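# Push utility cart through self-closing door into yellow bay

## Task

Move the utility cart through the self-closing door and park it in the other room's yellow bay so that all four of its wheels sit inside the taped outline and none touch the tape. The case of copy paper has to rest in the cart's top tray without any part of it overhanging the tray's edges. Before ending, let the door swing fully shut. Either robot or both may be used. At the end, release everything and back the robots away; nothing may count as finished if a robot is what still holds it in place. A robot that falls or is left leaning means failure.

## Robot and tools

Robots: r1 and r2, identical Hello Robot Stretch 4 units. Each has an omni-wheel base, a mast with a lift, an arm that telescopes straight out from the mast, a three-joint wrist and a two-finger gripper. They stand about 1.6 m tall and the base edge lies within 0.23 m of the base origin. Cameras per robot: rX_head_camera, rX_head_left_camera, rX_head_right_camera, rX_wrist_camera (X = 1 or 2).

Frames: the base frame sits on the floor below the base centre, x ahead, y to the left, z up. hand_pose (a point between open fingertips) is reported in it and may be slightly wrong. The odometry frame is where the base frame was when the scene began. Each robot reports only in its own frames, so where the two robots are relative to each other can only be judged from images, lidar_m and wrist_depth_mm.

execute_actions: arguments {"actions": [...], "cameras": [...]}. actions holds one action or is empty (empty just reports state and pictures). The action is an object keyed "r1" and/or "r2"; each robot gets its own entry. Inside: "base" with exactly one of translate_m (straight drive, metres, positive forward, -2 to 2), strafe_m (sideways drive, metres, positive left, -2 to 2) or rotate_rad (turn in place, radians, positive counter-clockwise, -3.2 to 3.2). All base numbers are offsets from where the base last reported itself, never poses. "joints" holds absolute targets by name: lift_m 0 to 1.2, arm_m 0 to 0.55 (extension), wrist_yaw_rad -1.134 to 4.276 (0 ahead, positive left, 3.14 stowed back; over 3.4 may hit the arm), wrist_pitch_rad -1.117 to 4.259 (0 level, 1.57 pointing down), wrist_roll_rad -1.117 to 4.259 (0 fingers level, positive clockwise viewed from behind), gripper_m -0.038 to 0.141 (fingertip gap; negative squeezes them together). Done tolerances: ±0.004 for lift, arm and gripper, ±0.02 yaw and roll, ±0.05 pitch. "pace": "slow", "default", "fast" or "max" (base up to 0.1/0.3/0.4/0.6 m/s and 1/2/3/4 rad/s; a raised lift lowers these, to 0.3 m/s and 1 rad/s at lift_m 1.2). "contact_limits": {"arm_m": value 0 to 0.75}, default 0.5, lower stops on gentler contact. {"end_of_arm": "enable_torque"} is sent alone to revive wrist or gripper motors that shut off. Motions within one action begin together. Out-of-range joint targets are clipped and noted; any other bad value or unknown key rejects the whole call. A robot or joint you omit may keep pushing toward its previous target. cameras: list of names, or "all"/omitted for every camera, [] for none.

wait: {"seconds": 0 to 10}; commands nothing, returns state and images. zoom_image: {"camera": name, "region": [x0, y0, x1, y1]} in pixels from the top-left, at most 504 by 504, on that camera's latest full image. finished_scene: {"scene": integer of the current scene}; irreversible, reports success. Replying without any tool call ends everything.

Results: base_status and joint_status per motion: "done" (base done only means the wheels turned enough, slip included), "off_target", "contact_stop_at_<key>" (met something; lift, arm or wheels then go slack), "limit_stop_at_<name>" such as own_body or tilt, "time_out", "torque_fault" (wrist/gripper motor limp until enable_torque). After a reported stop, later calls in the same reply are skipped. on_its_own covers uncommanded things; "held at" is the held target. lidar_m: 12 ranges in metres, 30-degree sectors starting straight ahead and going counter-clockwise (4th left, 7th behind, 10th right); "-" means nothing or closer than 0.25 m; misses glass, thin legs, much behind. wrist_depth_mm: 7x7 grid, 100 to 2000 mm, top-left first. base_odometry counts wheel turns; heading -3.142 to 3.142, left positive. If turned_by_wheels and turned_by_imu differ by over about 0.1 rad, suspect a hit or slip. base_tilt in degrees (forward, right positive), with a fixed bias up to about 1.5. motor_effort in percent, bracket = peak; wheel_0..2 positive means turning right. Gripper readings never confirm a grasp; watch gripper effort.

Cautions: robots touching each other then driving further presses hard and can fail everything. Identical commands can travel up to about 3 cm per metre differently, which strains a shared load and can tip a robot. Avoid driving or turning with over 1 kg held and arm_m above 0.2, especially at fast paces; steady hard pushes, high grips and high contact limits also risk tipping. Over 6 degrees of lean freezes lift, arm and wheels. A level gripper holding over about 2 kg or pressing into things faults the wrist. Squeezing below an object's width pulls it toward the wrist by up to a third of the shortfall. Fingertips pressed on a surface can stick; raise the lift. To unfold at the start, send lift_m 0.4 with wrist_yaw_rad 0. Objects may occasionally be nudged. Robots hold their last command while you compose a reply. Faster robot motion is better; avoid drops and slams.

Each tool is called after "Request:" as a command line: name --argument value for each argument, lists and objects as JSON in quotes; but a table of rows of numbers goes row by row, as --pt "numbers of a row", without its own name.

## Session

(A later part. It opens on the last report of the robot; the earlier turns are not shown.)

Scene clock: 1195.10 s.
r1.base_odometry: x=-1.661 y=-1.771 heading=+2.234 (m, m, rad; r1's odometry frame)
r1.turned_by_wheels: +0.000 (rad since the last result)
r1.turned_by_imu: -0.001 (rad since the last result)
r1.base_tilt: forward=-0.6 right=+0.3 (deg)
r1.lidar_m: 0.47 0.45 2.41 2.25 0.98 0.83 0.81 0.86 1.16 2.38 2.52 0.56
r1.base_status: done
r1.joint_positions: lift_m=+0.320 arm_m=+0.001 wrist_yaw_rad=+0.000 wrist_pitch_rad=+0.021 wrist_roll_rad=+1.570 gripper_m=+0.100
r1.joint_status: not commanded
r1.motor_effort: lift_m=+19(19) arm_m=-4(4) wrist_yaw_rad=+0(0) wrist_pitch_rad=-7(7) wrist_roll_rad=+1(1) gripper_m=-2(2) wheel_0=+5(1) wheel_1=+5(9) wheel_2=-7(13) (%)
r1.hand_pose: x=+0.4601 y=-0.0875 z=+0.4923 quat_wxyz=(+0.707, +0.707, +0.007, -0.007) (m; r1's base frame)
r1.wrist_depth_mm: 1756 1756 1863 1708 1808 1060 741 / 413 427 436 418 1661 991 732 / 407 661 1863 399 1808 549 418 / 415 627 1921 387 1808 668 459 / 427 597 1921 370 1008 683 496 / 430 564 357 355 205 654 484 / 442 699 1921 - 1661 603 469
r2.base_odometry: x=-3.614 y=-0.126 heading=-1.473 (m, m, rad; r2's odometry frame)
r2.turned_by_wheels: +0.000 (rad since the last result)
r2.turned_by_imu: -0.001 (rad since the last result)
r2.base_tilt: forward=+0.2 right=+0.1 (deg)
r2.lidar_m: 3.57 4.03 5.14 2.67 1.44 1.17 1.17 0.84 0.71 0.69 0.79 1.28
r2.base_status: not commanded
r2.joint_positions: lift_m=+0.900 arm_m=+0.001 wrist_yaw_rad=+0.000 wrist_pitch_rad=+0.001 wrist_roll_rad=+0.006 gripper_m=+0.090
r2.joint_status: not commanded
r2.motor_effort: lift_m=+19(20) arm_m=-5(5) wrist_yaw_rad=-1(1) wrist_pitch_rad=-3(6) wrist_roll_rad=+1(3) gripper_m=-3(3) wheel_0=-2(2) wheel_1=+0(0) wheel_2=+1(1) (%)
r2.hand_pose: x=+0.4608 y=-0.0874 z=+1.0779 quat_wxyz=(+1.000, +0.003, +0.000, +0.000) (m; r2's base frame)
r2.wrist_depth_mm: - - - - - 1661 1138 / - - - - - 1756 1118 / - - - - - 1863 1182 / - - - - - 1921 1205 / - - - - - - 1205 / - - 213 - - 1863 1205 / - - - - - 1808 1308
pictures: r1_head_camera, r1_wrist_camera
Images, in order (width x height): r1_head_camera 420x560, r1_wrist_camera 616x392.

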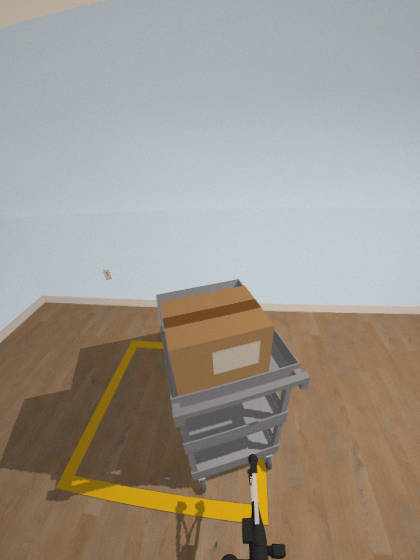

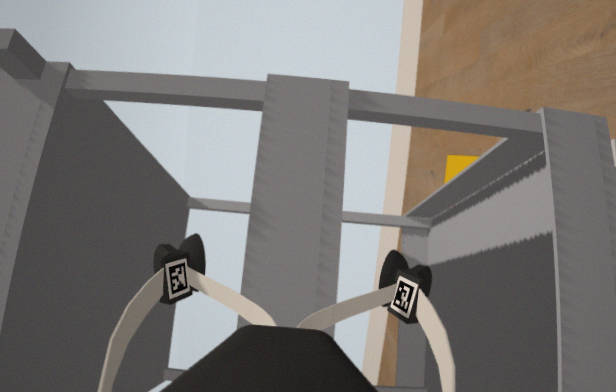

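Request:
execute_actions --actions '[{"r1":{"base":{"strafe_m":0.07},"pace":"slow"}}]' --cameras '[]'

Request:
execute_actions --actions '[{"r1":{"joints":{"arm_m":0.18},"pace":"slow"}}]' --cameras '["r1_wrist_camera"]'

Scene clock: 1203.43 s.
r1.base_odometry: x=-1.716 y=-1.814 heading=+2.234 (m, m, rad; r1's odometry frame)
r1.turned_by_wheels: +0.000 (rad since the last result)
r1.turned_by_imu: -0.002 (rad since the last result)
r1.base_tilt: forward=-0.7 right=+0.2 (deg)
r1.lidar_m: 0.46 2.19 2.34 2.24 0.99 0.80 0.80 0.87 1.17 2.44 2.62 0.55
r1.base_status: done
r1.joint_positions: lift_m=+0.320 arm_m=+0.001 wrist_yaw_rad=+0.000 wrist_pitch_rad=+0.021 wrist_roll_rad=+1.570 gripper_m=+0.100
r1.joint_status: not commanded
r1.motor_effort: lift_m=+19(19) arm_m=-5(4) wrist_yaw_rad=+0(0) wrist_pitch_rad=-7(6) wrist_roll_rad=+1(1) gripper_m=-2(2) wheel_0=-5(10) wheel_1=+6(11) wheel_2=+0(4) (%)
r1.hand_pose: x=+0.4601 y=-0.0875 z=+0.4923 quat_wxyz=(+0.707, +0.707, +0.007, -0.007) (m; r1's base frame)
r1.wrist_depth_mm: 402 421 418 410 991 1008 715 / 394 647 1921 392 1808 554 421 / 407 609 1863 379 1756 676 459 / 418 634 1863 364 1618 707 500 / 424 591 946 351 991 691 496 / 427 559 342 336 205 654 488 / 449 778 854 - 904 603 473
r2.base_odometry: x=-3.614 y=-0.126 heading=-1.473 (m, m, rad; r2's odometry frame)
r2.turned_by_wheels: +0.000 (rad since the last result)
r2.turned_by_imu: -0.001 (rad since the last result)
r2.base_tilt: forward=+0.2 right=+0.2 (deg)
r2.lidar_m: 3.58 3.98 5.13 2.66 1.42 1.16 1.16 0.87 0.70 0.69 0.78 1.27
r2.base_status: not commanded
r2.joint_positions: lift_m=+0.900 arm_m=+0.001 wrist_yaw_rad=+0.000 wrist_pitch_rad=+0.001 wrist_roll_rad=+0.006 gripper_m=+0.090
r2.joint_status: not commanded
r2.motor_effort: lift_m=+20(20) arm_m=-5(5) wrist_yaw_rad=-1(2) wrist_pitch_rad=-5(4) wrist_roll_rad=+1(1) gripper_m=-2(4) wheel_0=-2(2) wheel_1=+0(0) wheel_2=+1(1) (%)
r2.hand_pose: x=+0.4608 y=-0.0874 z=+1.0779 quat_wxyz=(+1.000, +0.003, +0.000, +0.000) (m; r2's base frame)
r2.wrist_depth_mm: - - - - - 1661 1138 / - - - - - 1756 1098 / - - - - - 1863 1138 / - - - - - 1983 1182 / - - - - - - 1205 / - - 213 - - 1808 1255 / - - - - - 1863 1336
pictures: none
No camera images: the call's "cameras" was empty. Leave "cameras" out to get every camera's image.

Scene clock: 1206.53 s.
r1.base_odometry: x=-1.716 y=-1.814 heading=+2.234 (m, m, rad; r1's odometry frame)
r1.turned_by_wheels: +0.000 (rad since the last result)
r1.turned_by_imu: -0.001 (rad since the last result)
r1.base_tilt: forward=-0.7 right=+0.3 (deg)
r1.lidar_m: 0.47 2.17 2.33 2.23 0.98 0.80 0.82 0.87 1.17 2.45 2.60 0.55
r1.base_status: not commanded
r1.joint_positions: lift_m=+0.320 arm_m=+0.179 wrist_yaw_rad=-0.006 wrist_pitch_rad=+0.019 wrist_roll_rad=+1.570 gripper_m=+0.100
r1.joint_status: all done
r1.on_its_own: wrist_yaw_rad is at rest, and its effort (+15) is outside its rest range (-13 to +13)
r1.motor_effort: lift_m=+19(19) arm_m=+7(10) wrist_yaw_rad=+15(20) wrist_pitch_rad=-2(7) wrist_roll_rad=+1(1) gripper_m=-3(2) wheel_0=-5(5) wheel_1=+6(6) wheel_2=+0(0) (%)
r1.hand_pose: x=+0.6377 y=-0.0890 z=+0.4928 quat_wxyz=(+0.707, +0.707, +0.005, -0.009) (m; r1's base frame)
r1.wrist_depth_mm: 991 1618 1576 221 1576 1098 759 / 397 1618 1618 212 1499 1078 707 / 407 615 203 203 1499 976 488 / 418 634 195 195 820 676 504 / 427 559 187 187 226 691 492 / 427 564 177 180 190 654 480 / 445 676 174 - 1397 603 469
r2.base_odometry: x=-3.614 y=-0.126 heading=-1.473 (m, m, rad; r2's odometry frame)
r2.turned_by_wheels: +0.000 (rad since the last result)
r2.turned_by_imu: -0.001 (rad since the last result)
r2.base_tilt: forward=+0.3 right=+0.1 (deg)
r2.lidar_m: 3.58 4.02 5.15 2.69 1.44 1.17 1.16 0.87 0.69 0.70 0.78 1.29
r2.base_status: not commanded
r2.joint_positions: lift_m=+0.900 arm_m=+0.001 wrist_yaw_rad=+0.000 wrist_pitch_rad=+0.001 wrist_roll_rad=+0.006 gripper_m=+0.090
r2.joint_status: not commanded
r2.motor_effort: lift_m=+20(20) arm_m=-5(5) wrist_yaw_rad=-2(2) wrist_pitch_rad=-6(5) wrist_roll_rad=-1(1) gripper_m=-3(3) wheel_0=-2(2) wheel_1=+0(0) wheel_2=+1(1) (%)
r2.hand_pose: x=+0.4608 y=-0.0874 z=+1.0779 quat_wxyz=(+1.000, +0.003, +0.000, +0.000) (m; r2's base frame)
r2.wrist_depth_mm: - - - - - 1708 1118 / - - - - - 1756 1138 / - - - - - 1863 1160 / - - - - - - 1205 / - - - - - - 1229 / - - 214 - - 1863 1205 / - - - - - 1921 1366
pictures: r1_wrist_camera
Images, in order (width x height): r1_wrist_camera 616x392.

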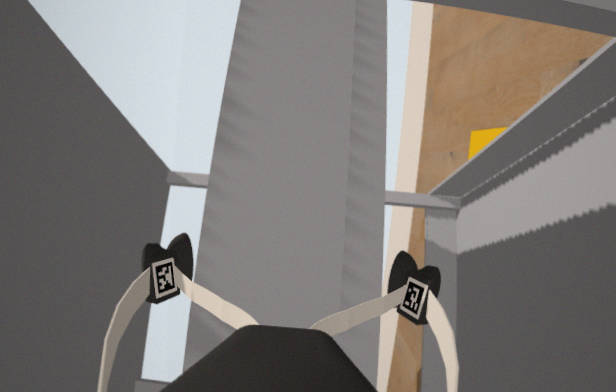

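Request:
execute_actions --actions '[{"r1":{"joints":{"gripper_m":-0.02}}}]' --cameras '[]'

Request:
execute_actions --actions '[{"r1":{"base":{"strafe_m":0.2},"pace":"slow"}}]' --cameras '["r1_head_camera","r1_head_left_camera"]'

Scene clock: 1213.80 s.
r1.base_odometry: x=-1.716 y=-1.814 heading=+2.234 (m, m, rad; r1's odometry frame)
r1.turned_by_wheels: +0.000 (rad since the last result)
r1.turned_by_imu: -0.002 (rad since the last result)
r1.base_tilt: forward=-0.7 right=+0.2 (deg)
r1.lidar_m: 0.44 2.17 2.31 2.25 0.99 0.81 0.81 0.86 1.17 2.44 2.61 0.54
r1.base_status: not commanded
r1.joint_positions: lift_m=+0.320 arm_m=+0.180 wrist_yaw_rad=+0.001 wrist_pitch_rad=+0.028 wrist_roll_rad=+1.571 gripper_m=-0.019
r1.joint_status: all done
r1.on_its_own: wrist_pitch_rad is at rest, and its effort (-28) is outside its rest range (-23 to +23)
r1.motor_effort: lift_m=+20(20) arm_m=+0(7) wrist_yaw_rad=-3(16) wrist_pitch_rad=-28(28) wrist_roll_rad=-3(2) gripper_m=-40(39) wheel_0=-5(5) wheel_1=+5(6) wheel_2=+0(0) (%)
r1.hand_pose: x=+0.6393 y=-0.0871 z=+0.4900 quat_wxyz=(+0.707, +0.707, +0.010, -0.010) (m; r1's base frame)
r1.wrist_depth_mm: 1576 1576 195 194 1499 1025 732 / 410 1618 186 186 1464 1042 699 / 418 691 177 179 1430 866 477 / 427 654 170 172 788 676 488 / 436 621 163 166 798 661 473 / 392 173 158 160 178 559 469 / 433 640 123 - 732 580 455
r2.base_odometry: x=-3.614 y=-0.126 heading=-1.473 (m, m, rad; r2's odometry frame)
r2.turned_by_wheels: +0.000 (rad since the last result)
r2.turned_by_imu: -0.001 (rad since the last result)
r2.base_tilt: forward=+0.3 right=+0.0 (deg)
r2.lidar_m: 3.58 4.03 5.15 2.71 1.41 1.16 1.17 0.86 0.72 0.69 0.78 1.30
r2.base_status: not commanded
r2.joint_positions: lift_m=+0.900 arm_m=+0.001 wrist_yaw_rad=+0.000 wrist_pitch_rad=+0.001 wrist_roll_rad=+0.006 gripper_m=+0.090
r2.joint_status: not commanded
r2.motor_effort: lift_m=+20(19) arm_m=-5(5) wrist_yaw_rad=-2(2) wrist_pitch_rad=-7(6) wrist_roll_rad=+0(0) gripper_m=-3(3) wheel_0=-2(2) wheel_1=+0(0) wheel_2=+1(1) (%)
r2.hand_pose: x=+0.4608 y=-0.0874 z=+1.0779 quat_wxyz=(+1.000, +0.003, +0.000, +0.000) (m; r2's base frame)
r2.wrist_depth_mm: - - - - - 1708 1160 / - - - - - 1708 1098 / - - - - - 1863 1138 / - - - - - 1983 1182 / - - - - - - 1229 / - - 214 - - 1863 1255 / - - - - - 1808 1336
pictures: none
No camera images: the call's "cameras" was empty. Leave "cameras" out to get every camera's image.

Scene clock: 1216.93 s.
r1.base_odometry: x=-1.873 y=-1.937 heading=+2.233 (m, m, rad; r1's odometry frame)
r1.turned_by_wheels: -0.001 (rad since the last result)
r1.turned_by_imu: -0.006 (rad since the last result)
r1.base_tilt: forward=-0.6 right=+0.3 (deg)
r1.lidar_m: 0.48 2.18 2.09 2.08 0.96 0.72 0.78 0.84 1.14 2.64 2.72 0.50
r1.base_status: done
r1.joint_positions: lift_m=+0.320 arm_m=+0.180 wrist_yaw_rad=-0.008 wrist_pitch_rad=+0.027 wrist_roll_rad=+1.566 gripper_m=-0.019
r1.joint_status: not commanded
r1.on_its_own: wrist_yaw_rad is at rest, and its effort (+21) is outside its rest range (-13 to +13); wrist_pitch_rad is at rest, and its effort (-26) is outside its rest range (-23 to +23)
r1.motor_effort: lift_m=+20(20) arm_m=+0(0) wrist_yaw_rad=+21(50) wrist_pitch_rad=-26(29) wrist_roll_rad=+11(13) gripper_m=-37(39) wheel_0=-12(18) wheel_1=+2(7) wheel_2=-2(1) (%)
r1.hand_pose: x=+0.6386 y=-0.0896 z=+0.4904 quat_wxyz=(+0.709, +0.705, +0.007, -0.012) (m; r1's base frame)
r1.wrist_depth_mm: 402 1618 150 151 151 1060 691 / 404 597 152 153 154 676 488 / 418 640 154 155 156 707 496 / 427 647 156 157 158 691 488 / 433 615 158 159 778 668 477 / 415 176 160 161 174 564 473 / 445 1808 126 - 1366 535 466
r2.base_odometry: x=-3.614 y=-0.126 heading=-1.473 (m, m, rad; r2's odometry frame)
r2.turned_by_wheels: +0.000 (rad since the last result)
r2.turned_by_imu: -0.001 (rad since the last result)
r2.base_tilt: forward=+0.3 right=+0.1 (deg)
r2.lidar_m: 3.57 4.01 5.15 2.66 1.44 1.19 1.17 0.85 0.68 0.71 0.77 1.29
r2.base_status: not commanded
r2.joint_positions: lift_m=+0.900 arm_m=+0.001 wrist_yaw_rad=+0.000 wrist_pitch_rad=+0.001 wrist_roll_rad=+0.006 gripper_m=+0.090
r2.joint_status: not commanded
r2.motor_effort: lift_m=+20(19) arm_m=-5(5) wrist_yaw_rad=-2(2) wrist_pitch_rad=-5(7) wrist_roll_rad=+1(1) gripper_m=-2(2) wheel_0=-2(2) wheel_1=+0(0) wheel_2=+1(1) (%)
r2.hand_pose: x=+0.4608 y=-0.0874 z=+1.0779 quat_wxyz=(+1.000, +0.003, +0.000, +0.000) (m; r2's base frame)
r2.wrist_depth_mm: - - - - - 1708 1138 / - - - - - 1756 1138 / - - - - - 1921 1138 / - - - - - 1863 1182 / - - - - - - 1205 / - - 214 - - 1921 1205 / - - - - - 1921 1308
pictures: r1_head_camera, r1_head_left_camera
Images, in order (width x height): r1_head_camera 420x560, r1_head_left_camera 420x672.

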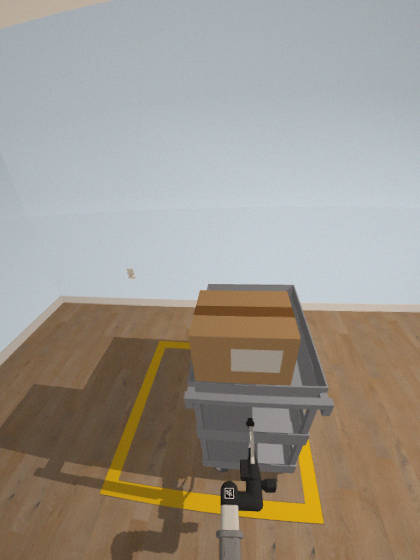

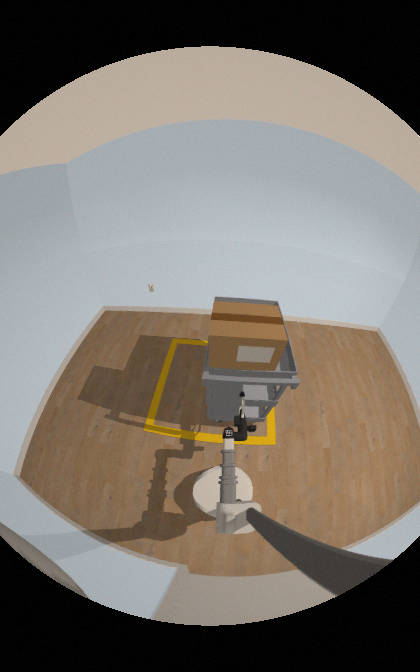

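Request:
execute_actions --actions '[{"r1":{"base":{"strafe_m":0.2},"pace":"slow"}}]' --cameras '["r1_head_camera","r1_head_right_camera"]'

Scene clock: 1224.83 s.
r1.base_odometry: x=-2.031 y=-2.059 heading=+2.232 (m, m, rad; r1's odometry frame)
r1.turned_by_wheels: -0.001 (rad since the last result)
r1.turned_by_imu: -0.006 (rad since the last result)
r1.base_tilt: forward=-0.7 right=+0.3 (deg)
r1.lidar_m: 0.48 2.20 1.91 1.86 0.94 0.73 0.68 0.84 1.16 2.83 2.72 0.47
r1.base_status: done
r1.joint_positions: lift_m=+0.320 arm_m=+0.180 wrist_yaw_rad=-0.011 wrist_pitch_rad=+0.026 wrist_roll_rad=+1.563 gripper_m=-0.019
r1.joint_status: not commanded
r1.on_its_own: wrist_yaw_rad is at rest, and its effort (+31) is outside its rest range (-13 to +13); wrist_roll_rad is at rest, and its effort (+19) is outside its rest range (-13 to +13)
r1.motor_effort: lift_m=+20(20) arm_m=+0(0) wrist_yaw_rad=+31(38) wrist_pitch_rad=-23(26) wrist_roll_rad=+19(20) gripper_m=-38(39) wheel_0=-14(22) wheel_1=+1(6) wheel_2=+0(1) (%)
r1.hand_pose: x=+0.6383 y=-0.0905 z=+0.4907 quat_wxyz=(+0.710, +0.704, +0.005, -0.013) (m; r1's base frame)
r1.wrist_depth_mm: 399 535 114 115 114 661 521 / 402 549 121 121 121 691 521 / 413 580 129 129 129 715 500 / 424 603 138 137 139 691 492 / 436 1708 148 147 151 640 484 / 415 178 158 157 173 539 473 / - 1808 127 - 1308 866 445
r2.base_odometry: x=-3.614 y=-0.126 heading=-1.473 (m, m, rad; r2's odometry frame)
r2.turned_by_wheels: +0.000 (rad since the last result)
r2.turned_by_imu: -0.002 (rad since the last result)
r2.base_tilt: forward=+0.4 right=+0.1 (deg)
r2.lidar_m: 3.58 3.99 5.14 2.68 1.42 1.17 1.17 0.85 0.69 0.68 0.79 1.28
r2.base_status: not commanded
r2.joint_positions: lift_m=+0.900 arm_m=+0.001 wrist_yaw_rad=+0.000 wrist_pitch_rad=+0.001 wrist_roll_rad=+0.006 gripper_m=+0.090
r2.joint_status: not commanded
r2.motor_effort: lift_m=+20(20) arm_m=-5(5) wrist_yaw_rad=-1(2) wrist_pitch_rad=-6(5) wrist_roll_rad=+0(0) gripper_m=-1(4) wheel_0=-2(2) wheel_1=+0(0) wheel_2=+1(1) (%)
r2.hand_pose: x=+0.4608 y=-0.0874 z=+1.0779 quat_wxyz=(+1.000, +0.003, +0.000, +0.000) (m; r2's base frame)
r2.wrist_depth_mm: - - - - - 1708 1138 / - - - - - 1808 1118 / - - - - - 1863 1182 / - - - - - 1921 1182 / - - - - - - 1255 / - - 213 - - 1863 1255 / - - - - - 1863 1336
pictures: r1_head_camera, r1_head_right_camera
Images, in order (width x height): r1_head_camera 420x560, r1_head_right_camera 420x672.

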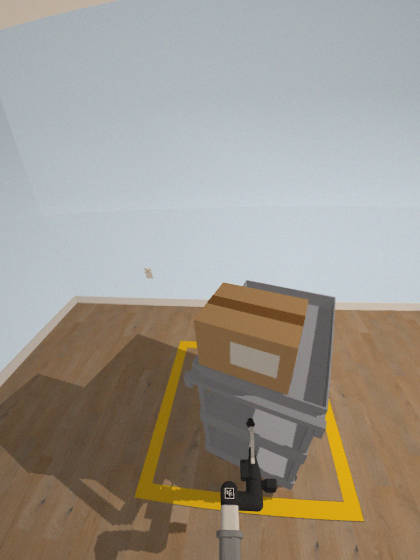

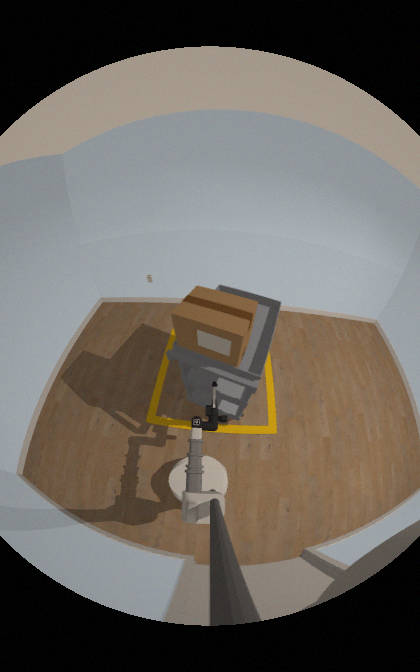

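Request:
execute_actions --actions '[{"r1":{"joints":{"gripper_m":0.1}}}]' --cameras '[]'

Request:
execute_actions --actions '[{"r1":{"joints":{"arm_m":0.0}}}]' --cameras '[]'

Request:
execute_actions --actions '[{"r1":{"base":{"strafe_m":-1.2}}}]' --cameras '[]'

Request:
execute_actions --actions '[{"r1":{"base":{"rotate_rad":1.57}}}]' --cameras '[]'

Request:
execute_actions --actions '[{"r1":{"base":{"strafe_m":-1.1}}}]' --cameras '["r1_head_camera","r1_head_left_camera"]'

Scene clock: 1238.47 s.
r1.base_odometry: x=-2.031 y=-2.060 heading=+2.233 (m, m, rad; r1's odometry frame)
r1.turned_by_wheels: +0.001 (rad since the last result)
r1.turned_by_imu: -0.001 (rad since the last result)
r1.base_tilt: forward=-0.6 right=+0.3 (deg)
r1.lidar_m: 0.50 2.20 1.93 1.87 0.95 0.72 0.68 0.83 1.15 2.83 2.73 0.49
r1.base_status: not commanded
r1.joint_positions: lift_m=+0.320 arm_m=+0.180 wrist_yaw_rad=-0.001 wrist_pitch_rad=+0.018 wrist_roll_rad=+1.570 gripper_m=+0.100
r1.joint_status: all done
r1.motor_effort: lift_m=+20(20) arm_m=+0(0) wrist_yaw_rad=+2(40) wrist_pitch_rad=-1(23) wrist_roll_rad=+2(20) gripper_m=-4(37) wheel_0=-4(14) wheel_1=+1(1) wheel_2=-1(1) (%)
r1.hand_pose: x=+0.6392 y=-0.0877 z=+0.4928 quat_wxyz=(+0.708, +0.707, +0.006, -0.007) (m; r1's base frame)
r1.wrist_depth_mm: 392 564 131 131 130 683 535 / 397 591 139 139 138 699 525 / 407 609 148 148 149 723 512 / 418 627 159 159 162 699 504 / 424 554 172 171 207 640 488 / 430 1708 182 182 191 580 484 / 1808 1808 202 - 1537 854 452
r2.base_odometry: x=-3.614 y=-0.126 heading=-1.473 (m, m, rad; r2's odometry frame)
r2.turned_by_wheels: +0.000 (rad since the last result)
r2.turned_by_imu: -0.001 (rad since the last result)
r2.base_tilt: forward=+0.3 right=+0.1 (deg)
r2.lidar_m: 3.58 4.02 5.12 2.64 1.42 1.16 1.17 0.85 0.70 0.70 0.78 1.29
r2.base_status: not commanded
r2.joint_positions: lift_m=+0.900 arm_m=+0.001 wrist_yaw_rad=+0.000 wrist_pitch_rad=+0.001 wrist_roll_rad=+0.006 gripper_m=+0.090
r2.joint_status: not commanded
r2.motor_effort: lift_m=+20(20) arm_m=-5(5) wrist_yaw_rad=-1(2) wrist_pitch_rad=-6(6) wrist_roll_rad=+1(1) gripper_m=-2(2) wheel_0=-2(2) wheel_1=+0(0) wheel_2=+1(1) (%)
r2.hand_pose: x=+0.4608 y=-0.0874 z=+1.0779 quat_wxyz=(+1.000, +0.003, +0.000, +0.000) (m; r2's base frame)
r2.wrist_depth_mm: - - - - - 1708 1138 / - - - - - 1756 1138 / - - - - - 1863 1160 / - - - - - 1863 1182 / - - - - - - 1205 / - - 214 - - 1921 1255 / - - - - - 1863 1366
pictures: none
No camera images: the call's "cameras" was empty. Leave "cameras" out to get every camera's image.

Scene clock: 1240.10 s.
r1.base_odometry: x=-2.031 y=-2.060 heading=+2.233 (m, m, rad; r1's odometry frame)
r1.turned_by_wheels: +0.000 (rad since the last result)
r1.turned_by_imu: -0.001 (rad since the last result)
r1.base_tilt: forward=-0.7 right=+0.2 (deg)
r1.lidar_m: 0.50 2.21 1.93 1.85 0.94 0.72 0.69 0.85 1.13 2.84 2.73 0.48
r1.base_status: not commanded
r1.joint_positions: lift_m=+0.320 arm_m=+0.001 wrist_yaw_rad=+0.000 wrist_pitch_rad=+0.021 wrist_roll_rad=+1.570 gripper_m=+0.100
r1.joint_status: all done
r1.motor_effort: lift_m=+20(20) arm_m=-5(8) wrist_yaw_rad=+0(2) wrist_pitch_rad=-7(7) wrist_roll_rad=+1(2) gripper_m=-2(3) wheel_0=-5(4) wheel_1=+1(1) wheel_2=-2(2) (%)
r1.hand_pose: x=+0.4602 y=-0.0874 z=+0.4922 quat_wxyz=(+0.707, +0.707, +0.007, -0.007) (m; r1's base frame)
r1.wrist_depth_mm: 392 564 1808 279 285 283 283 / 399 585 1808 300 1863 732 525 / 404 609 1863 317 1983 723 504 / 415 627 1921 342 1008 707 504 / 424 597 1921 366 1661 691 496 / 430 564 407 389 205 621 407 / 452 469 1983 - 1537 530 430
r2.base_odometry: x=-3.614 y=-0.126 heading=-1.473 (m, m, rad; r2's odometry frame)
r2.turned_by_wheels: +0.000 (rad since the last result)
r2.turned_by_imu: +0.000 (rad since the last result)
r2.base_tilt: forward=+0.2 right=+0.0 (deg)
r2.lidar_m: 3.58 4.03 5.12 2.66 1.43 1.17 1.17 0.88 0.68 0.69 0.81 1.31
r2.base_status: not commanded
r2.joint_positions: lift_m=+0.900 arm_m=+0.001 wrist_yaw_rad=+0.000 wrist_pitch_rad=+0.001 wrist_roll_rad=+0.006 gripper_m=+0.090
r2.joint_status: not commanded
r2.motor_effort: lift_m=+20(20) arm_m=-5(5) wrist_yaw_rad=-1(3) wrist_pitch_rad=-5(6) wrist_roll_rad=-1(1) gripper_m=-3(1) wheel_0=-2(2) wheel_1=+0(0) wheel_2=+1(1) (%)
r2.hand_pose: x=+0.4608 y=-0.0874 z=+1.0779 quat_wxyz=(+1.000, +0.003, +0.000, +0.000) (m; r2's base frame)
r2.wrist_depth_mm: - - - - - 1618 1138 / - - - - - 1808 1118 / - - - - - 1808 1138 / - - - - - 1921 1229 / - - - - - - 1229 / - - 215 - - 1808 1229 / - - - - - 1863 1308
pictures: none
No camera images: the call's "cameras" was empty. Leave "cameras" out to get every camera's image.

Scene clock: 1245.43 s.
r1.base_odometry: x=-1.084 y=-1.322 heading=+2.233 (m, m, rad; r1's odometry frame)
r1.turned_by_wheels: +0.000 (rad since the last result)
r1.turned_by_imu: -0.004 (rad since the last result)
r1.base_tilt: forward=-0.7 right=+0.2 (deg)
r1.lidar_m: 1.96 1.07 0.99 2.47 1.17 0.82 0.80 0.86 1.28 1.63 1.73 2.02
r1.base_status: done
r1.joint_positions: lift_m=+0.320 arm_m=+0.001 wrist_yaw_rad=+0.000 wrist_pitch_rad=+0.021 wrist_roll_rad=+1.570 gripper_m=+0.100
r1.joint_status: not commanded
r1.motor_effort: lift_m=+20(20) arm_m=-5(5) wrist_yaw_rad=-1(1) wrist_pitch_rad=-7(7) wrist_roll_rad=+2(1) gripper_m=-3(0) wheel_0=+4(15) wheel_1=-3(11) wheel_2=+0(0) (%)
r1.hand_pose: x=+0.4602 y=-0.0874 z=+0.4922 quat_wxyz=(+0.707, +0.707, +0.007, -0.007) (m; r1's base frame)
r1.wrist_depth_mm: 1661 1708 1661 1708 1756 1060 732 / 1708 1756 1708 1756 1756 1078 732 / 1756 1756 1808 1808 1756 1042 732 / 1756 1708 1808 1808 1863 1008 707 / 1863 1808 1808 1863 1808 1008 691 / 1808 1808 1921 1921 204 960 676 / 1863 1863 1921 - 1661 866 661
r2.base_odometry: x=-3.614 y=-0.126 heading=-1.473 (m, m, rad; r2's odometry frame)
r2.turned_by_wheels: +0.000 (rad since the last result)
r2.turned_by_imu: -0.001 (rad since the last result)
r2.base_tilt: forward=+0.2 right=+0.1 (deg)
r2.lidar_m: 3.58 4.01 5.13 2.67 1.42 1.16 1.16 0.86 0.70 0.67 0.78 1.29
r2.base_status: not commanded
r2.joint_positions: lift_m=+0.900 arm_m=+0.001 wrist_yaw_rad=+0.000 wrist_pitch_rad=+0.001 wrist_roll_rad=+0.006 gripper_m=+0.090
r2.joint_status: not commanded
r2.motor_effort: lift_m=+20(20) arm_m=-5(5) wrist_yaw_rad=-2(2) wrist_pitch_rad=-5(6) wrist_roll_rad=+2(0) gripper_m=-2(1) wheel_0=-2(2) wheel_1=+0(0) wheel_2=+1(1) (%)
r2.hand_pose: x=+0.4608 y=-0.0874 z=+1.0779 quat_wxyz=(+1.000, +0.003, +0.000, +0.000) (m; r2's base frame)
r2.wrist_depth_mm: - - - - - 1708 1138 / - - - - - 1756 1118 / - - - - - 1863 1160 / - - - - - 1983 1182 / - - - - - - 1205 / - - 215 - - 1921 1281 / - - - - - 1921 1308
pictures: none
No camera images: the call's "cameras" was empty. Leave "cameras" out to get every camera's image.

Scene clock: 1247.50 s.
r1.base_odometry: x=-1.084 y=-1.322 heading=-2.482 (m, m, rad; r1's odometry frame)
r1.turned_by_wheels: +1.569 (rad since the last result)
r1.turned_by_imu: +1.584 (rad since the last result)
r1.base_tilt: forward=-0.6 right=+0.3 (deg)
r1.lidar_m: 2.57 1.17 0.80 0.79 0.84 1.22 1.63 1.74 2.05 1.98 1.08 0.99
r1.base_status: done
r1.joint_positions: lift_m=+0.320 arm_m=+0.001 wrist_yaw_rad=+0.000 wrist_pitch_rad=+0.021 wrist_roll_rad=+1.570 gripper_m=+0.100
r1.joint_status: not commanded
r1.motor_effort: lift_m=+20(20) arm_m=-5(5) wrist_yaw_rad=+0(1) wrist_pitch_rad=-8(7) wrist_roll_rad=+1(2) gripper_m=-1(1) wheel_0=-6(8) wheel_1=-4(9) wheel_2=-5(13) (%)
r1.hand_pose: x=+0.4602 y=-0.0874 z=+0.4922 quat_wxyz=(+0.707, +0.707, +0.007, -0.007) (m; r1's base frame)
r1.wrist_depth_mm: - - - - - 1008 741 / - - - - - 1060 732 / - - - - - 1060 723 / - - - - 1921 1025 715 / - - - - 1708 1008 699 / - 1983 - - 204 946 668 / 1618 1661 1756 - 1661 854 661
r2.base_odometry: x=-3.614 y=-0.126 heading=-1.473 (m, m, rad; r2's odometry frame)
r2.turned_by_wheels: +0.000 (rad since the last result)
r2.turned_by_imu: -0.001 (rad since the last result)
r2.base_tilt: forward=+0.2 right=+0.2 (deg)
r2.lidar_m: 3.58 3.99 5.13 2.68 1.43 1.17 1.15 0.84 0.71 0.68 0.80 1.30
r2.base_status: not commanded
r2.joint_positions: lift_m=+0.900 arm_m=+0.001 wrist_yaw_rad=+0.000 wrist_pitch_rad=+0.001 wrist_roll_rad=+0.006 gripper_m=+0.090
r2.joint_status: not commanded
r2.motor_effort: lift_m=+20(20) arm_m=-5(5) wrist_yaw_rad=-3(1) wrist_pitch_rad=-5(6) wrist_roll_rad=+1(2) gripper_m=-2(2) wheel_0=-2(2) wheel_1=+0(0) wheel_2=+1(1) (%)
r2.hand_pose: x=+0.4608 y=-0.0874 z=+1.0779 quat_wxyz=(+1.000, +0.003, +0.000, +0.000) (m; r2's base frame)
r2.wrist_depth_mm: - - - - - 1661 1160 / - - - - - 1756 1118 / - - - - - 1863 1138 / - - - - - 1921 1160 / - - - - - - 1205 / - - 214 - - 1863 1205 / - - - - - 1863 1336
pictures: none
No camera images: the call's "cameras" was empty. Leave "cameras" out to get every camera's image.

Scene clock: 1252.50 s.
r1.base_odometry: x=-1.759 y=-0.453 heading=-2.482 (m, m, rad; r1's odometry frame)
r1.turned_by_wheels: +0.000 (rad since the last result)
r1.turned_by_imu: -0.004 (rad since the last result)
r1.base_tilt: forward=-0.7 right=+0.2 (deg)
r1.lidar_m: 0.66 0.74 2.01 1.88 2.00 1.72 1.68 1.23 0.91 0.87 0.93 1.36
r1.base_status: done
r1.joint_positions: lift_m=+0.320 arm_m=+0.001 wrist_yaw_rad=+0.000 wrist_pitch_rad=+0.021 wrist_roll_rad=+1.570 gripper_m=+0.100
r1.joint_status: not commanded
r1.motor_effort: lift_m=+20(20) arm_m=-5(5) wrist_yaw_rad=+0(1) wrist_pitch_rad=-7(7) wrist_roll_rad=+2(1) gripper_m=+0(1) wheel_0=+2(9) wheel_1=-3(13) wheel_2=+0(3) (%)
r1.hand_pose: x=+0.4602 y=-0.0874 z=+0.4922 quat_wxyz=(+0.707, +0.707, +0.007, -0.007) (m; r1's base frame)
r1.wrist_depth_mm: - - - - 1983 1060 732 / - - - - - 1078 750 / - - - - - 1042 732 / - 831 - - 1808 960 715 / - 621 - 707 1808 768 691 / 462 462 477 512 205 591 634 / 473 647 459 - 477 469 466
r2.base_odometry: x=-3.614 y=-0.126 heading=-1.473 (m, m, rad; r2's odometry frame)
r2.turned_by_wheels: +0.000 (rad since the last result)
r2.turned_by_imu: -0.001 (rad since the last result)
r2.base_tilt: forward=+0.4 right=+0.0 (deg)
r2.lidar_m: 3.57 4.01 5.14 2.67 1.41 1.17 1.17 0.85 0.70 0.70 0.81 1.26
r2.base_status: not commanded
r2.joint_positions: lift_m=+0.900 arm_m=+0.001 wrist_yaw_rad=+0.000 wrist_pitch_rad=+0.001 wrist_roll_rad=+0.006 gripper_m=+0.090
r2.joint_status: not commanded
r2.motor_effort: lift_m=+19(20) arm_m=-5(5) wrist_yaw_rad=-1(0) wrist_pitch_rad=-6(6) wrist_roll_rad=+1(1) gripper_m=-2(3) wheel_0=-2(2) wheel_1=+0(0) wheel_2=+1(1) (%)
r2.hand_pose: x=+0.4608 y=-0.0874 z=+1.0779 quat_wxyz=(+1.000, +0.003, +0.000, +0.000) (m; r2's base frame)
r2.wrist_depth_mm: - - - - - 1708 1138 / - - - - - 1808 1118 / - - - - - 1921 1160 / - - - - - 1863 1160 / - - - - - - 1205 / - - 213 - - 1921 1229 / - - - - - 1921 1336
pictures: r1_head_camera, r1_head_left_camera
Images, in order (width x height): r1_head_camera 420x560, r1_head_left_camera 420x672.

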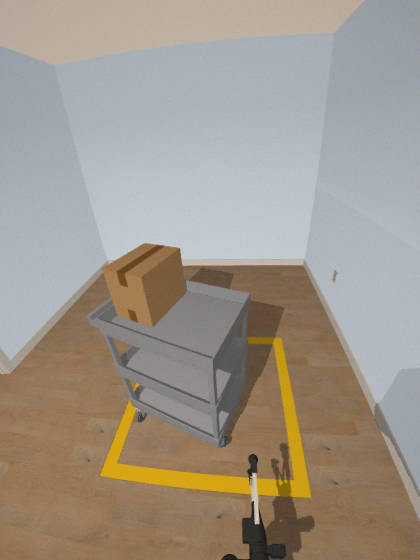

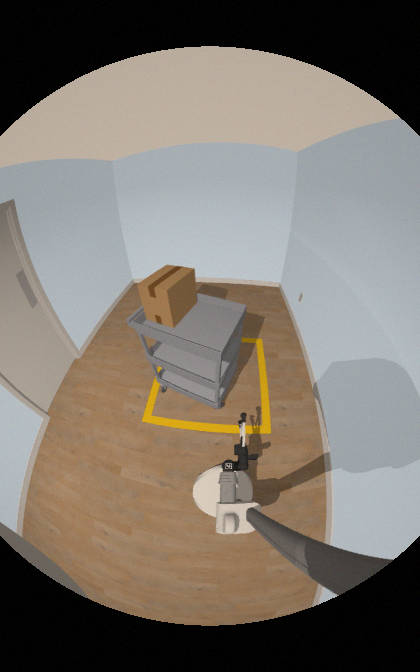

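Request:
zoom_image --camera "r1_head_camera" --region '[80,230,320,510]'

Region (80, 230, 320, 510) of r1_head_camera's 420x560 image, scaled by 1.800, with more detail than that image has; it fills the left 432 columns of this view, and the rest is white.

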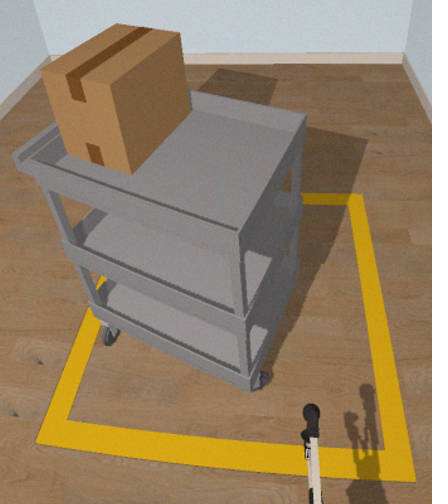

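Request:
execute_actions --actions '[{"r1":{"base":{"strafe_m":0.1},"joints":{"wrist_roll_rad":0,"lift_m":0.48},"pace":"slow"}}]' --cameras '["r1_head_camera","r1_wrist_camera"]'

Scene clock: 1268.53 s.
r1.base_odometry: x=-1.697 y=-0.532 heading=-2.482 (m, m, rad; r1's odometry frame)
r1.turned_by_wheels: +0.000 (rad since the last result)
r1.turned_by_imu: -0.002 (rad since the last result)
r1.base_tilt: forward=-0.6 right=+0.3 (deg)
r1.lidar_m: 0.67 0.79 1.91 1.78 1.90 1.76 1.69 1.34 1.00 0.97 1.04 1.51
r1.base_status: done
r1.joint_positions: lift_m=+0.480 arm_m=+0.001 wrist_yaw_rad=+0.000 wrist_pitch_rad=+0.021 wrist_roll_rad=+0.000 gripper_m=+0.100
r1.joint_status: all done
r1.motor_effort: lift_m=+22(23) arm_m=-5(5) wrist_yaw_rad=-1(1) wrist_pitch_rad=-7(7) wrist_roll_rad=-1(7) gripper_m=-4(1) wheel_0=-4(10) wheel_1=+4(9) wheel_2=+0(0) (%)
r1.hand_pose: x=+0.4602 y=-0.0874 z=+0.6520 quat_wxyz=(+1.000, +0.000, +0.010, +0.000) (m; r1's base frame)
r1.wrist_depth_mm: 759 699 891 - - - 1537 / 585 521 459 539 - - 1537 / - 1078 627 661 - - 1464 / - - - - - - 1464 / 820 917 866 946 - - 1430 / 609 512 466 621 207 1983 1397 / 1281 960 469 - 1537 1537 1336
r2.base_odometry: x=-3.614 y=-0.126 heading=-1.473 (m, m, rad; r2's odometry frame)
r2.turned_by_wheels: +0.000 (rad since the last result)
r2.turned_by_imu: -0.001 (rad since the last result)
r2.base_tilt: forward=+0.3 right=+0.2 (deg)
r2.lidar_m: 3.57 3.99 5.13 2.67 1.42 1.17 1.16 0.84 0.69 0.69 0.79 1.31
r2.base_status: not commanded
r2.joint_positions: lift_m=+0.900 arm_m=+0.001 wrist_yaw_rad=+0.000 wrist_pitch_rad=+0.001 wrist_roll_rad=+0.006 gripper_m=+0.090
r2.joint_status: not commanded
r2.motor_effort: lift_m=+20(20) arm_m=-5(5) wrist_yaw_rad=-1(1) wrist_pitch_rad=-4(5) wrist_roll_rad=+0(0) gripper_m=-3(3) wheel_0=-2(2) wheel_1=+0(0) wheel_2=+1(1) (%)
r2.hand_pose: x=+0.4608 y=-0.0874 z=+1.0779 quat_wxyz=(+1.000, +0.003, +0.000, +0.000) (m; r2's base frame)
r2.wrist_depth_mm: - - - - - 1661 1138 / - - - - - 1808 1138 / - - - - - 1808 1182 / - - - - - 1921 1160 / - - - - - - 1205 / - - 214 - - 1863 1229 / - - - - - 1863 1336
pictures: r1_head_camera, r1_wrist_camera
Images, in order (width x height): r1_head_camera 420x560, r1_wrist_camera 616x392.

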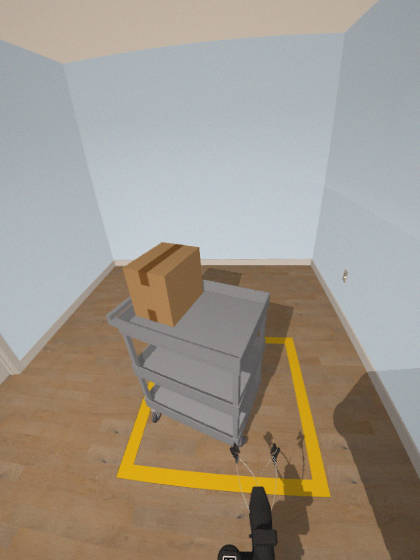

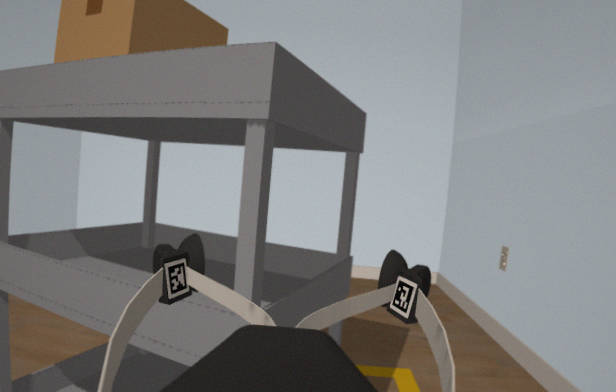

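Request:
execute_actions --actions '[{"r1":{"base":{"strafe_m":0.05},"pace":"slow"}}]' --cameras '[]'

Request:
execute_actions --actions '[{"r1":{"joints":{"arm_m":0.27},"pace":"slow"}}]' --cameras '["r1_wrist_camera"]'

Scene clock: 1274.40 s.
r1.base_odometry: x=-1.667 y=-0.571 heading=-2.482 (m, m, rad; r1's odometry frame)
r1.turned_by_wheels: +0.000 (rad since the last result)
r1.turned_by_imu: -0.002 (rad since the last result)
r1.base_tilt: forward=-0.6 right=+0.2 (deg)
r1.lidar_m: 0.66 0.78 1.86 1.74 1.84 1.73 1.68 1.41 1.05 1.02 1.09 1.58
r1.base_status: done
r1.joint_positions: lift_m=+0.480 arm_m=+0.001 wrist_yaw_rad=+0.000 wrist_pitch_rad=+0.021 wrist_roll_rad=+0.000 gripper_m=+0.100
r1.joint_status: not commanded
r1.motor_effort: lift_m=+22(22) arm_m=-5(5) wrist_yaw_rad=-1(1) wrist_pitch_rad=-7(7) wrist_roll_rad=-2(1) gripper_m=-1(5) wheel_0=-7(11) wheel_1=+4(8) wheel_2=+0(0) (%)
r1.hand_pose: x=+0.4602 y=-0.0874 z=+0.6520 quat_wxyz=(+1.000, +0.000, +0.010, +0.000) (m; r1's base frame)
r1.wrist_depth_mm: - 715 831 - - - 1618 / 627 549 484 452 - - 1576 / - 1078 831 535 - - 1576 / - - - - - - 1537 / 723 904 991 917 - - 1464 / 1430 535 492 473 206 1983 1464 / 1308 1008 500 - 1537 1576 1397
r2.base_odometry: x=-3.614 y=-0.126 heading=-1.473 (m, m, rad; r2's odometry frame)
r2.turned_by_wheels: +0.000 (rad since the last result)
r2.turned_by_imu: -0.001 (rad since the last result)
r2.base_tilt: forward=+0.2 right=+0.0 (deg)
r2.lidar_m: 3.58 4.02 5.13 2.65 1.41 1.15 1.17 0.86 0.69 0.68 0.79 1.28
r2.base_status: not commanded
r2.joint_positions: lift_m=+0.900 arm_m=+0.001 wrist_yaw_rad=+0.000 wrist_pitch_rad=+0.001 wrist_roll_rad=+0.006 gripper_m=+0.090
r2.joint_status: not commanded
r2.motor_effort: lift_m=+19(20) arm_m=-5(5) wrist_yaw_rad=-1(2) wrist_pitch_rad=-6(8) wrist_roll_rad=+2(0) gripper_m=-1(3) wheel_0=-2(2) wheel_1=+0(0) wheel_2=+1(1) (%)
r2.hand_pose: x=+0.4608 y=-0.0874 z=+1.0779 quat_wxyz=(+1.000, +0.003, +0.000, +0.000) (m; r2's base frame)
r2.wrist_depth_mm: - - - - - 1708 1138 / - - - - - 1756 1118 / - - - - - 1863 1138 / - - - - - 1921 1182 / - - - - - - 1229 / - - 214 - - 1863 1255 / - - - - - 1921 1366
pictures: none
No camera images: the call's "cameras" was empty. Leave "cameras" out to get every camera's image.

Scene clock: 1278.40 s.
r1.base_odometry: x=-1.667 y=-0.571 heading=-2.482 (m, m, rad; r1's odometry frame)
r1.turned_by_wheels: +0.000 (rad since the last result)
r1.turned_by_imu: -0.002 (rad since the last result)
r1.base_tilt: forward=-0.6 right=+0.3 (deg)
r1.lidar_m: 0.64 0.82 1.85 1.74 1.84 1.74 1.66 1.42 1.05 1.02 1.07 1.58
r1.base_status: not commanded
r1.joint_positions: lift_m=+0.480 arm_m=+0.269 wrist_yaw_rad=+0.000 wrist_pitch_rad=+0.021 wrist_roll_rad=+0.000 gripper_m=+0.100
r1.joint_status: all done
r1.motor_effort: lift_m=+22(22) arm_m=+5(2) wrist_yaw_rad=-1(1) wrist_pitch_rad=-7(7) wrist_roll_rad=-1(1) gripper_m=-3(2) wheel_0=-6(7) wheel_1=+4(4) wheel_2=+0(0) (%)
r1.hand_pose: x=+0.7285 y=-0.0874 z=+0.6520 quat_wxyz=(+1.000, +0.000, +0.010, +0.000) (m; r1's base frame)
r1.wrist_depth_mm: 239 216 196 178 309 - 1618 / 314 298 281 185 327 - 1661 / - - - 186 585 - 1618 / - - - 189 - - 1576 / 723 798 - 189 - - 1537 / 569 554 554 187 207 - 1499 / 433 445 484 - 569 1537 1430
r2.base_odometry: x=-3.614 y=-0.126 heading=-1.473 (m, m, rad; r2's odometry frame)
r2.turned_by_wheels: +0.000 (rad since the last result)
r2.turned_by_imu: -0.001 (rad since the last result)
r2.base_tilt: forward=+0.2 right=+0.1 (deg)
r2.lidar_m: 3.59 3.99 5.11 2.71 1.43 1.16 1.17 0.86 0.70 0.70 0.78 1.28
r2.base_status: not commanded
r2.joint_positions: lift_m=+0.900 arm_m=+0.001 wrist_yaw_rad=+0.000 wrist_pitch_rad=+0.001 wrist_roll_rad=+0.006 gripper_m=+0.090
r2.joint_status: not commanded
r2.motor_effort: lift_m=+20(20) arm_m=-5(5) wrist_yaw_rad=-2(2) wrist_pitch_rad=-5(6) wrist_roll_rad=-1(1) gripper_m=-2(2) wheel_0=-2(2) wheel_1=+0(0) wheel_2=+1(1) (%)
r2.hand_pose: x=+0.4608 y=-0.0874 z=+1.0779 quat_wxyz=(+1.000, +0.003, +0.000, +0.000) (m; r2's base frame)
r2.wrist_depth_mm: - - - - - 1618 1138 / - - - - - 1708 1118 / - - - - - 1808 1182 / - - - - - 1983 1205 / - - - - - - 1229 / - - 214 - - 1921 1229 / - - - - - 1863 1366
pictures: r1_wrist_camera
Images, in order (width x height): r1_wrist_camera 616x392.

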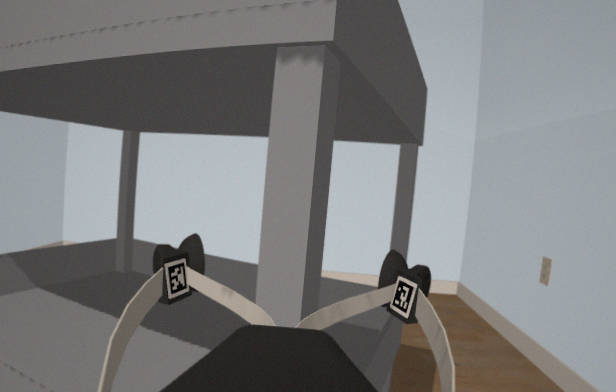

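Post is caged. Closing loosely and strafing right.

Request:
execute_actions --actions '[{"r1":{"joints":{"gripper_m":0.045}}}]' --cameras '[]'

Request:
execute_actions --actions '[{"r1":{"base":{"strafe_m":-0.13},"pace":"slow"}}]' --cameras '["r1_head_camera","r1_head_left_camera"]'

Scene clock: 1284.00 s.
r1.base_odometry: x=-1.667 y=-0.571 heading=-2.482 (m, m, rad; r1's odometry frame)
r1.turned_by_wheels: +0.000 (rad since the last result)
r1.turned_by_imu: -0.002 (rad since the last result)
r1.base_tilt: forward=-0.7 right=+0.3 (deg)
r1.lidar_m: 0.64 0.79 1.85 1.70 1.83 1.74 1.69 1.42 1.05 1.03 1.09 1.56
r1.base_status: not commanded
r1.joint_positions: lift_m=+0.480 arm_m=+0.269 wrist_yaw_rad=+0.000 wrist_pitch_rad=+0.021 wrist_roll_rad=+0.000 gripper_m=+0.045
r1.joint_status: all done
r1.motor_effort: lift_m=+22(22) arm_m=+5(5) wrist_yaw_rad=-1(1) wrist_pitch_rad=-7(7) wrist_roll_rad=-1(1) gripper_m=-3(6) wheel_0=-7(7) wheel_1=+4(4) wheel_2=+0(0) (%)
r1.hand_pose: x=+0.7285 y=-0.0874 z=+0.6520 quat_wxyz=(+1.000, +0.000, +0.010, +0.000) (m; r1's base frame)
r1.wrist_depth_mm: 239 215 195 179 307 - 1661 / 312 298 279 186 327 - 1576 / - - - 186 580 - 1576 / - - - 189 - - 1576 / 723 798 768 190 - - 1537 / 569 564 197 187 203 1983 1499 / 433 427 484 - 459 1661 1397
r2.base_odometry: x=-3.614 y=-0.126 heading=-1.473 (m, m, rad; r2's odometry frame)
r2.turned_by_wheels: +0.000 (rad since the last result)
r2.turned_by_imu: -0.001 (rad since the last result)
r2.base_tilt: forward=+0.3 right=+0.1 (deg)
r2.lidar_m: 3.59 4.01 5.14 2.66 1.41 1.17 1.18 0.86 0.71 0.68 0.77 1.27
r2.base_status: not commanded
r2.joint_positions: lift_m=+0.900 arm_m=+0.001 wrist_yaw_rad=+0.000 wrist_pitch_rad=+0.001 wrist_roll_rad=+0.006 gripper_m=+0.090
r2.joint_status: not commanded
r2.motor_effort: lift_m=+19(20) arm_m=-5(5) wrist_yaw_rad=-2(2) wrist_pitch_rad=-7(5) wrist_roll_rad=-1(1) gripper_m=-2(3) wheel_0=-2(2) wheel_1=+0(0) wheel_2=+1(1) (%)
r2.hand_pose: x=+0.4608 y=-0.0874 z=+1.0779 quat_wxyz=(+1.000, +0.003, +0.000, +0.000) (m; r2's base frame)
r2.wrist_depth_mm: - - - - - 1708 1118 / - - - - - 1756 1118 / - - - - - 1863 1160 / - - - - - 1921 1182 / - - - - - - 1205 / - - 214 - - 1808 1229 / - - - - - 1863 1336
pictures: none
No camera images: the call's "cameras" was empty. Leave "cameras" out to get every camera's image.

Scene clock: 1286.47 s.
r1.base_odometry: x=-1.747 y=-0.469 heading=-2.481 (m, m, rad; r1's odometry frame)
r1.turned_by_wheels: +0.001 (rad since the last result)
r1.turned_by_imu: +0.001 (rad since the last result)
r1.base_tilt: forward=-0.6 right=+0.2 (deg)
r1.lidar_m: 0.66 0.78 2.00 1.85 1.96 1.73 1.68 1.22 0.92 0.89 0.95 1.37
r1.base_status: done
r1.joint_positions: lift_m=+0.480 arm_m=+0.270 wrist_yaw_rad=+0.010 wrist_pitch_rad=+0.021 wrist_roll_rad=+0.000 gripper_m=+0.045
r1.joint_status: not commanded
r1.on_its_own: wrist_yaw_rad is at rest, and its effort (-31) is outside its rest range (-13 to +13)
r1.motor_effort: lift_m=+22(22) arm_m=+3(5) wrist_yaw_rad=-31(58) wrist_pitch_rad=-8(8) wrist_roll_rad=-1(1) gripper_m=-9(11) wheel_0=+11(23) wheel_1=-2(8) wheel_2=+7(7) (%)
r1.hand_pose: x=+0.7298 y=-0.0844 z=+0.6519 quat_wxyz=(+1.000, +0.000, +0.010, +0.005) (m; r1's base frame)
r1.wrist_depth_mm: 219 205 191 187 - - 1430 / 312 297 249 207 - - 1499 / - - 640 407 - - 1430 / - - - - - - 1430 / 750 788 202 - - - 1430 / 564 554 195 208 504 1921 1366 / 433 442 488 - 1464 1576 1281
r2.base_odometry: x=-3.614 y=-0.126 heading=-1.473 (m, m, rad; r2's odometry frame)
r2.turned_by_wheels: +0.000 (rad since the last result)
r2.turned_by_imu: -0.001 (rad since the last result)
r2.base_tilt: forward=+0.4 right=+0.1 (deg)
r2.lidar_m: 3.56 4.00 5.15 2.67 1.42 1.16 1.16 0.86 0.71 0.70 0.78 1.28
r2.base_status: not commanded
r2.joint_positions: lift_m=+0.900 arm_m=+0.001 wrist_yaw_rad=+0.000 wrist_pitch_rad=+0.001 wrist_roll_rad=+0.006 gripper_m=+0.090
r2.joint_status: not commanded
r2.motor_effort: lift_m=+20(20) arm_m=-5(5) wrist_yaw_rad=-3(1) wrist_pitch_rad=-5(6) wrist_roll_rad=+1(0) gripper_m=-2(4) wheel_0=-2(2) wheel_1=+0(0) wheel_2=+1(1) (%)
r2.hand_pose: x=+0.4608 y=-0.0874 z=+1.0779 quat_wxyz=(+1.000, +0.003, +0.000, +0.000) (m; r2's base frame)
r2.wrist_depth_mm: - - - - - 1708 1118 / - - - - - 1756 1138 / - - - - - 1808 1182 / - - - - - 1983 1182 / - - - - - - 1182 / - - 214 - - 1808 1229 / - - - - - 1863 1308
pictures: r1_head_camera, r1_head_left_camera
Images, in order (width x height): r1_head_camera 420x560, r1_head_left_camera 420x672.

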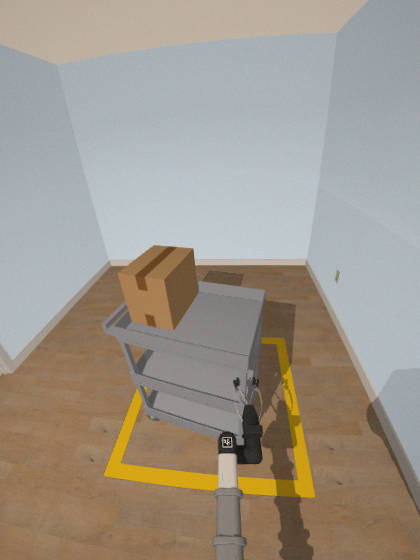

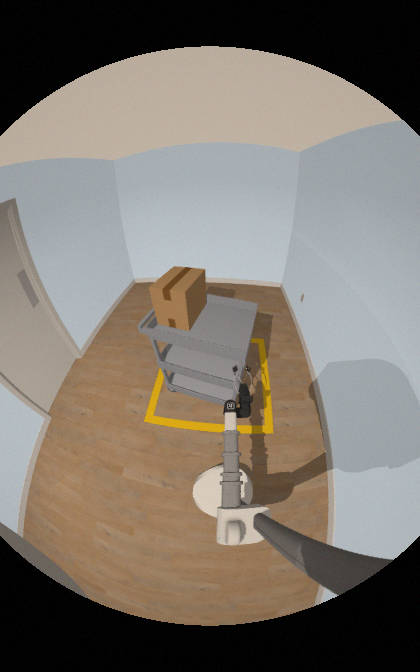

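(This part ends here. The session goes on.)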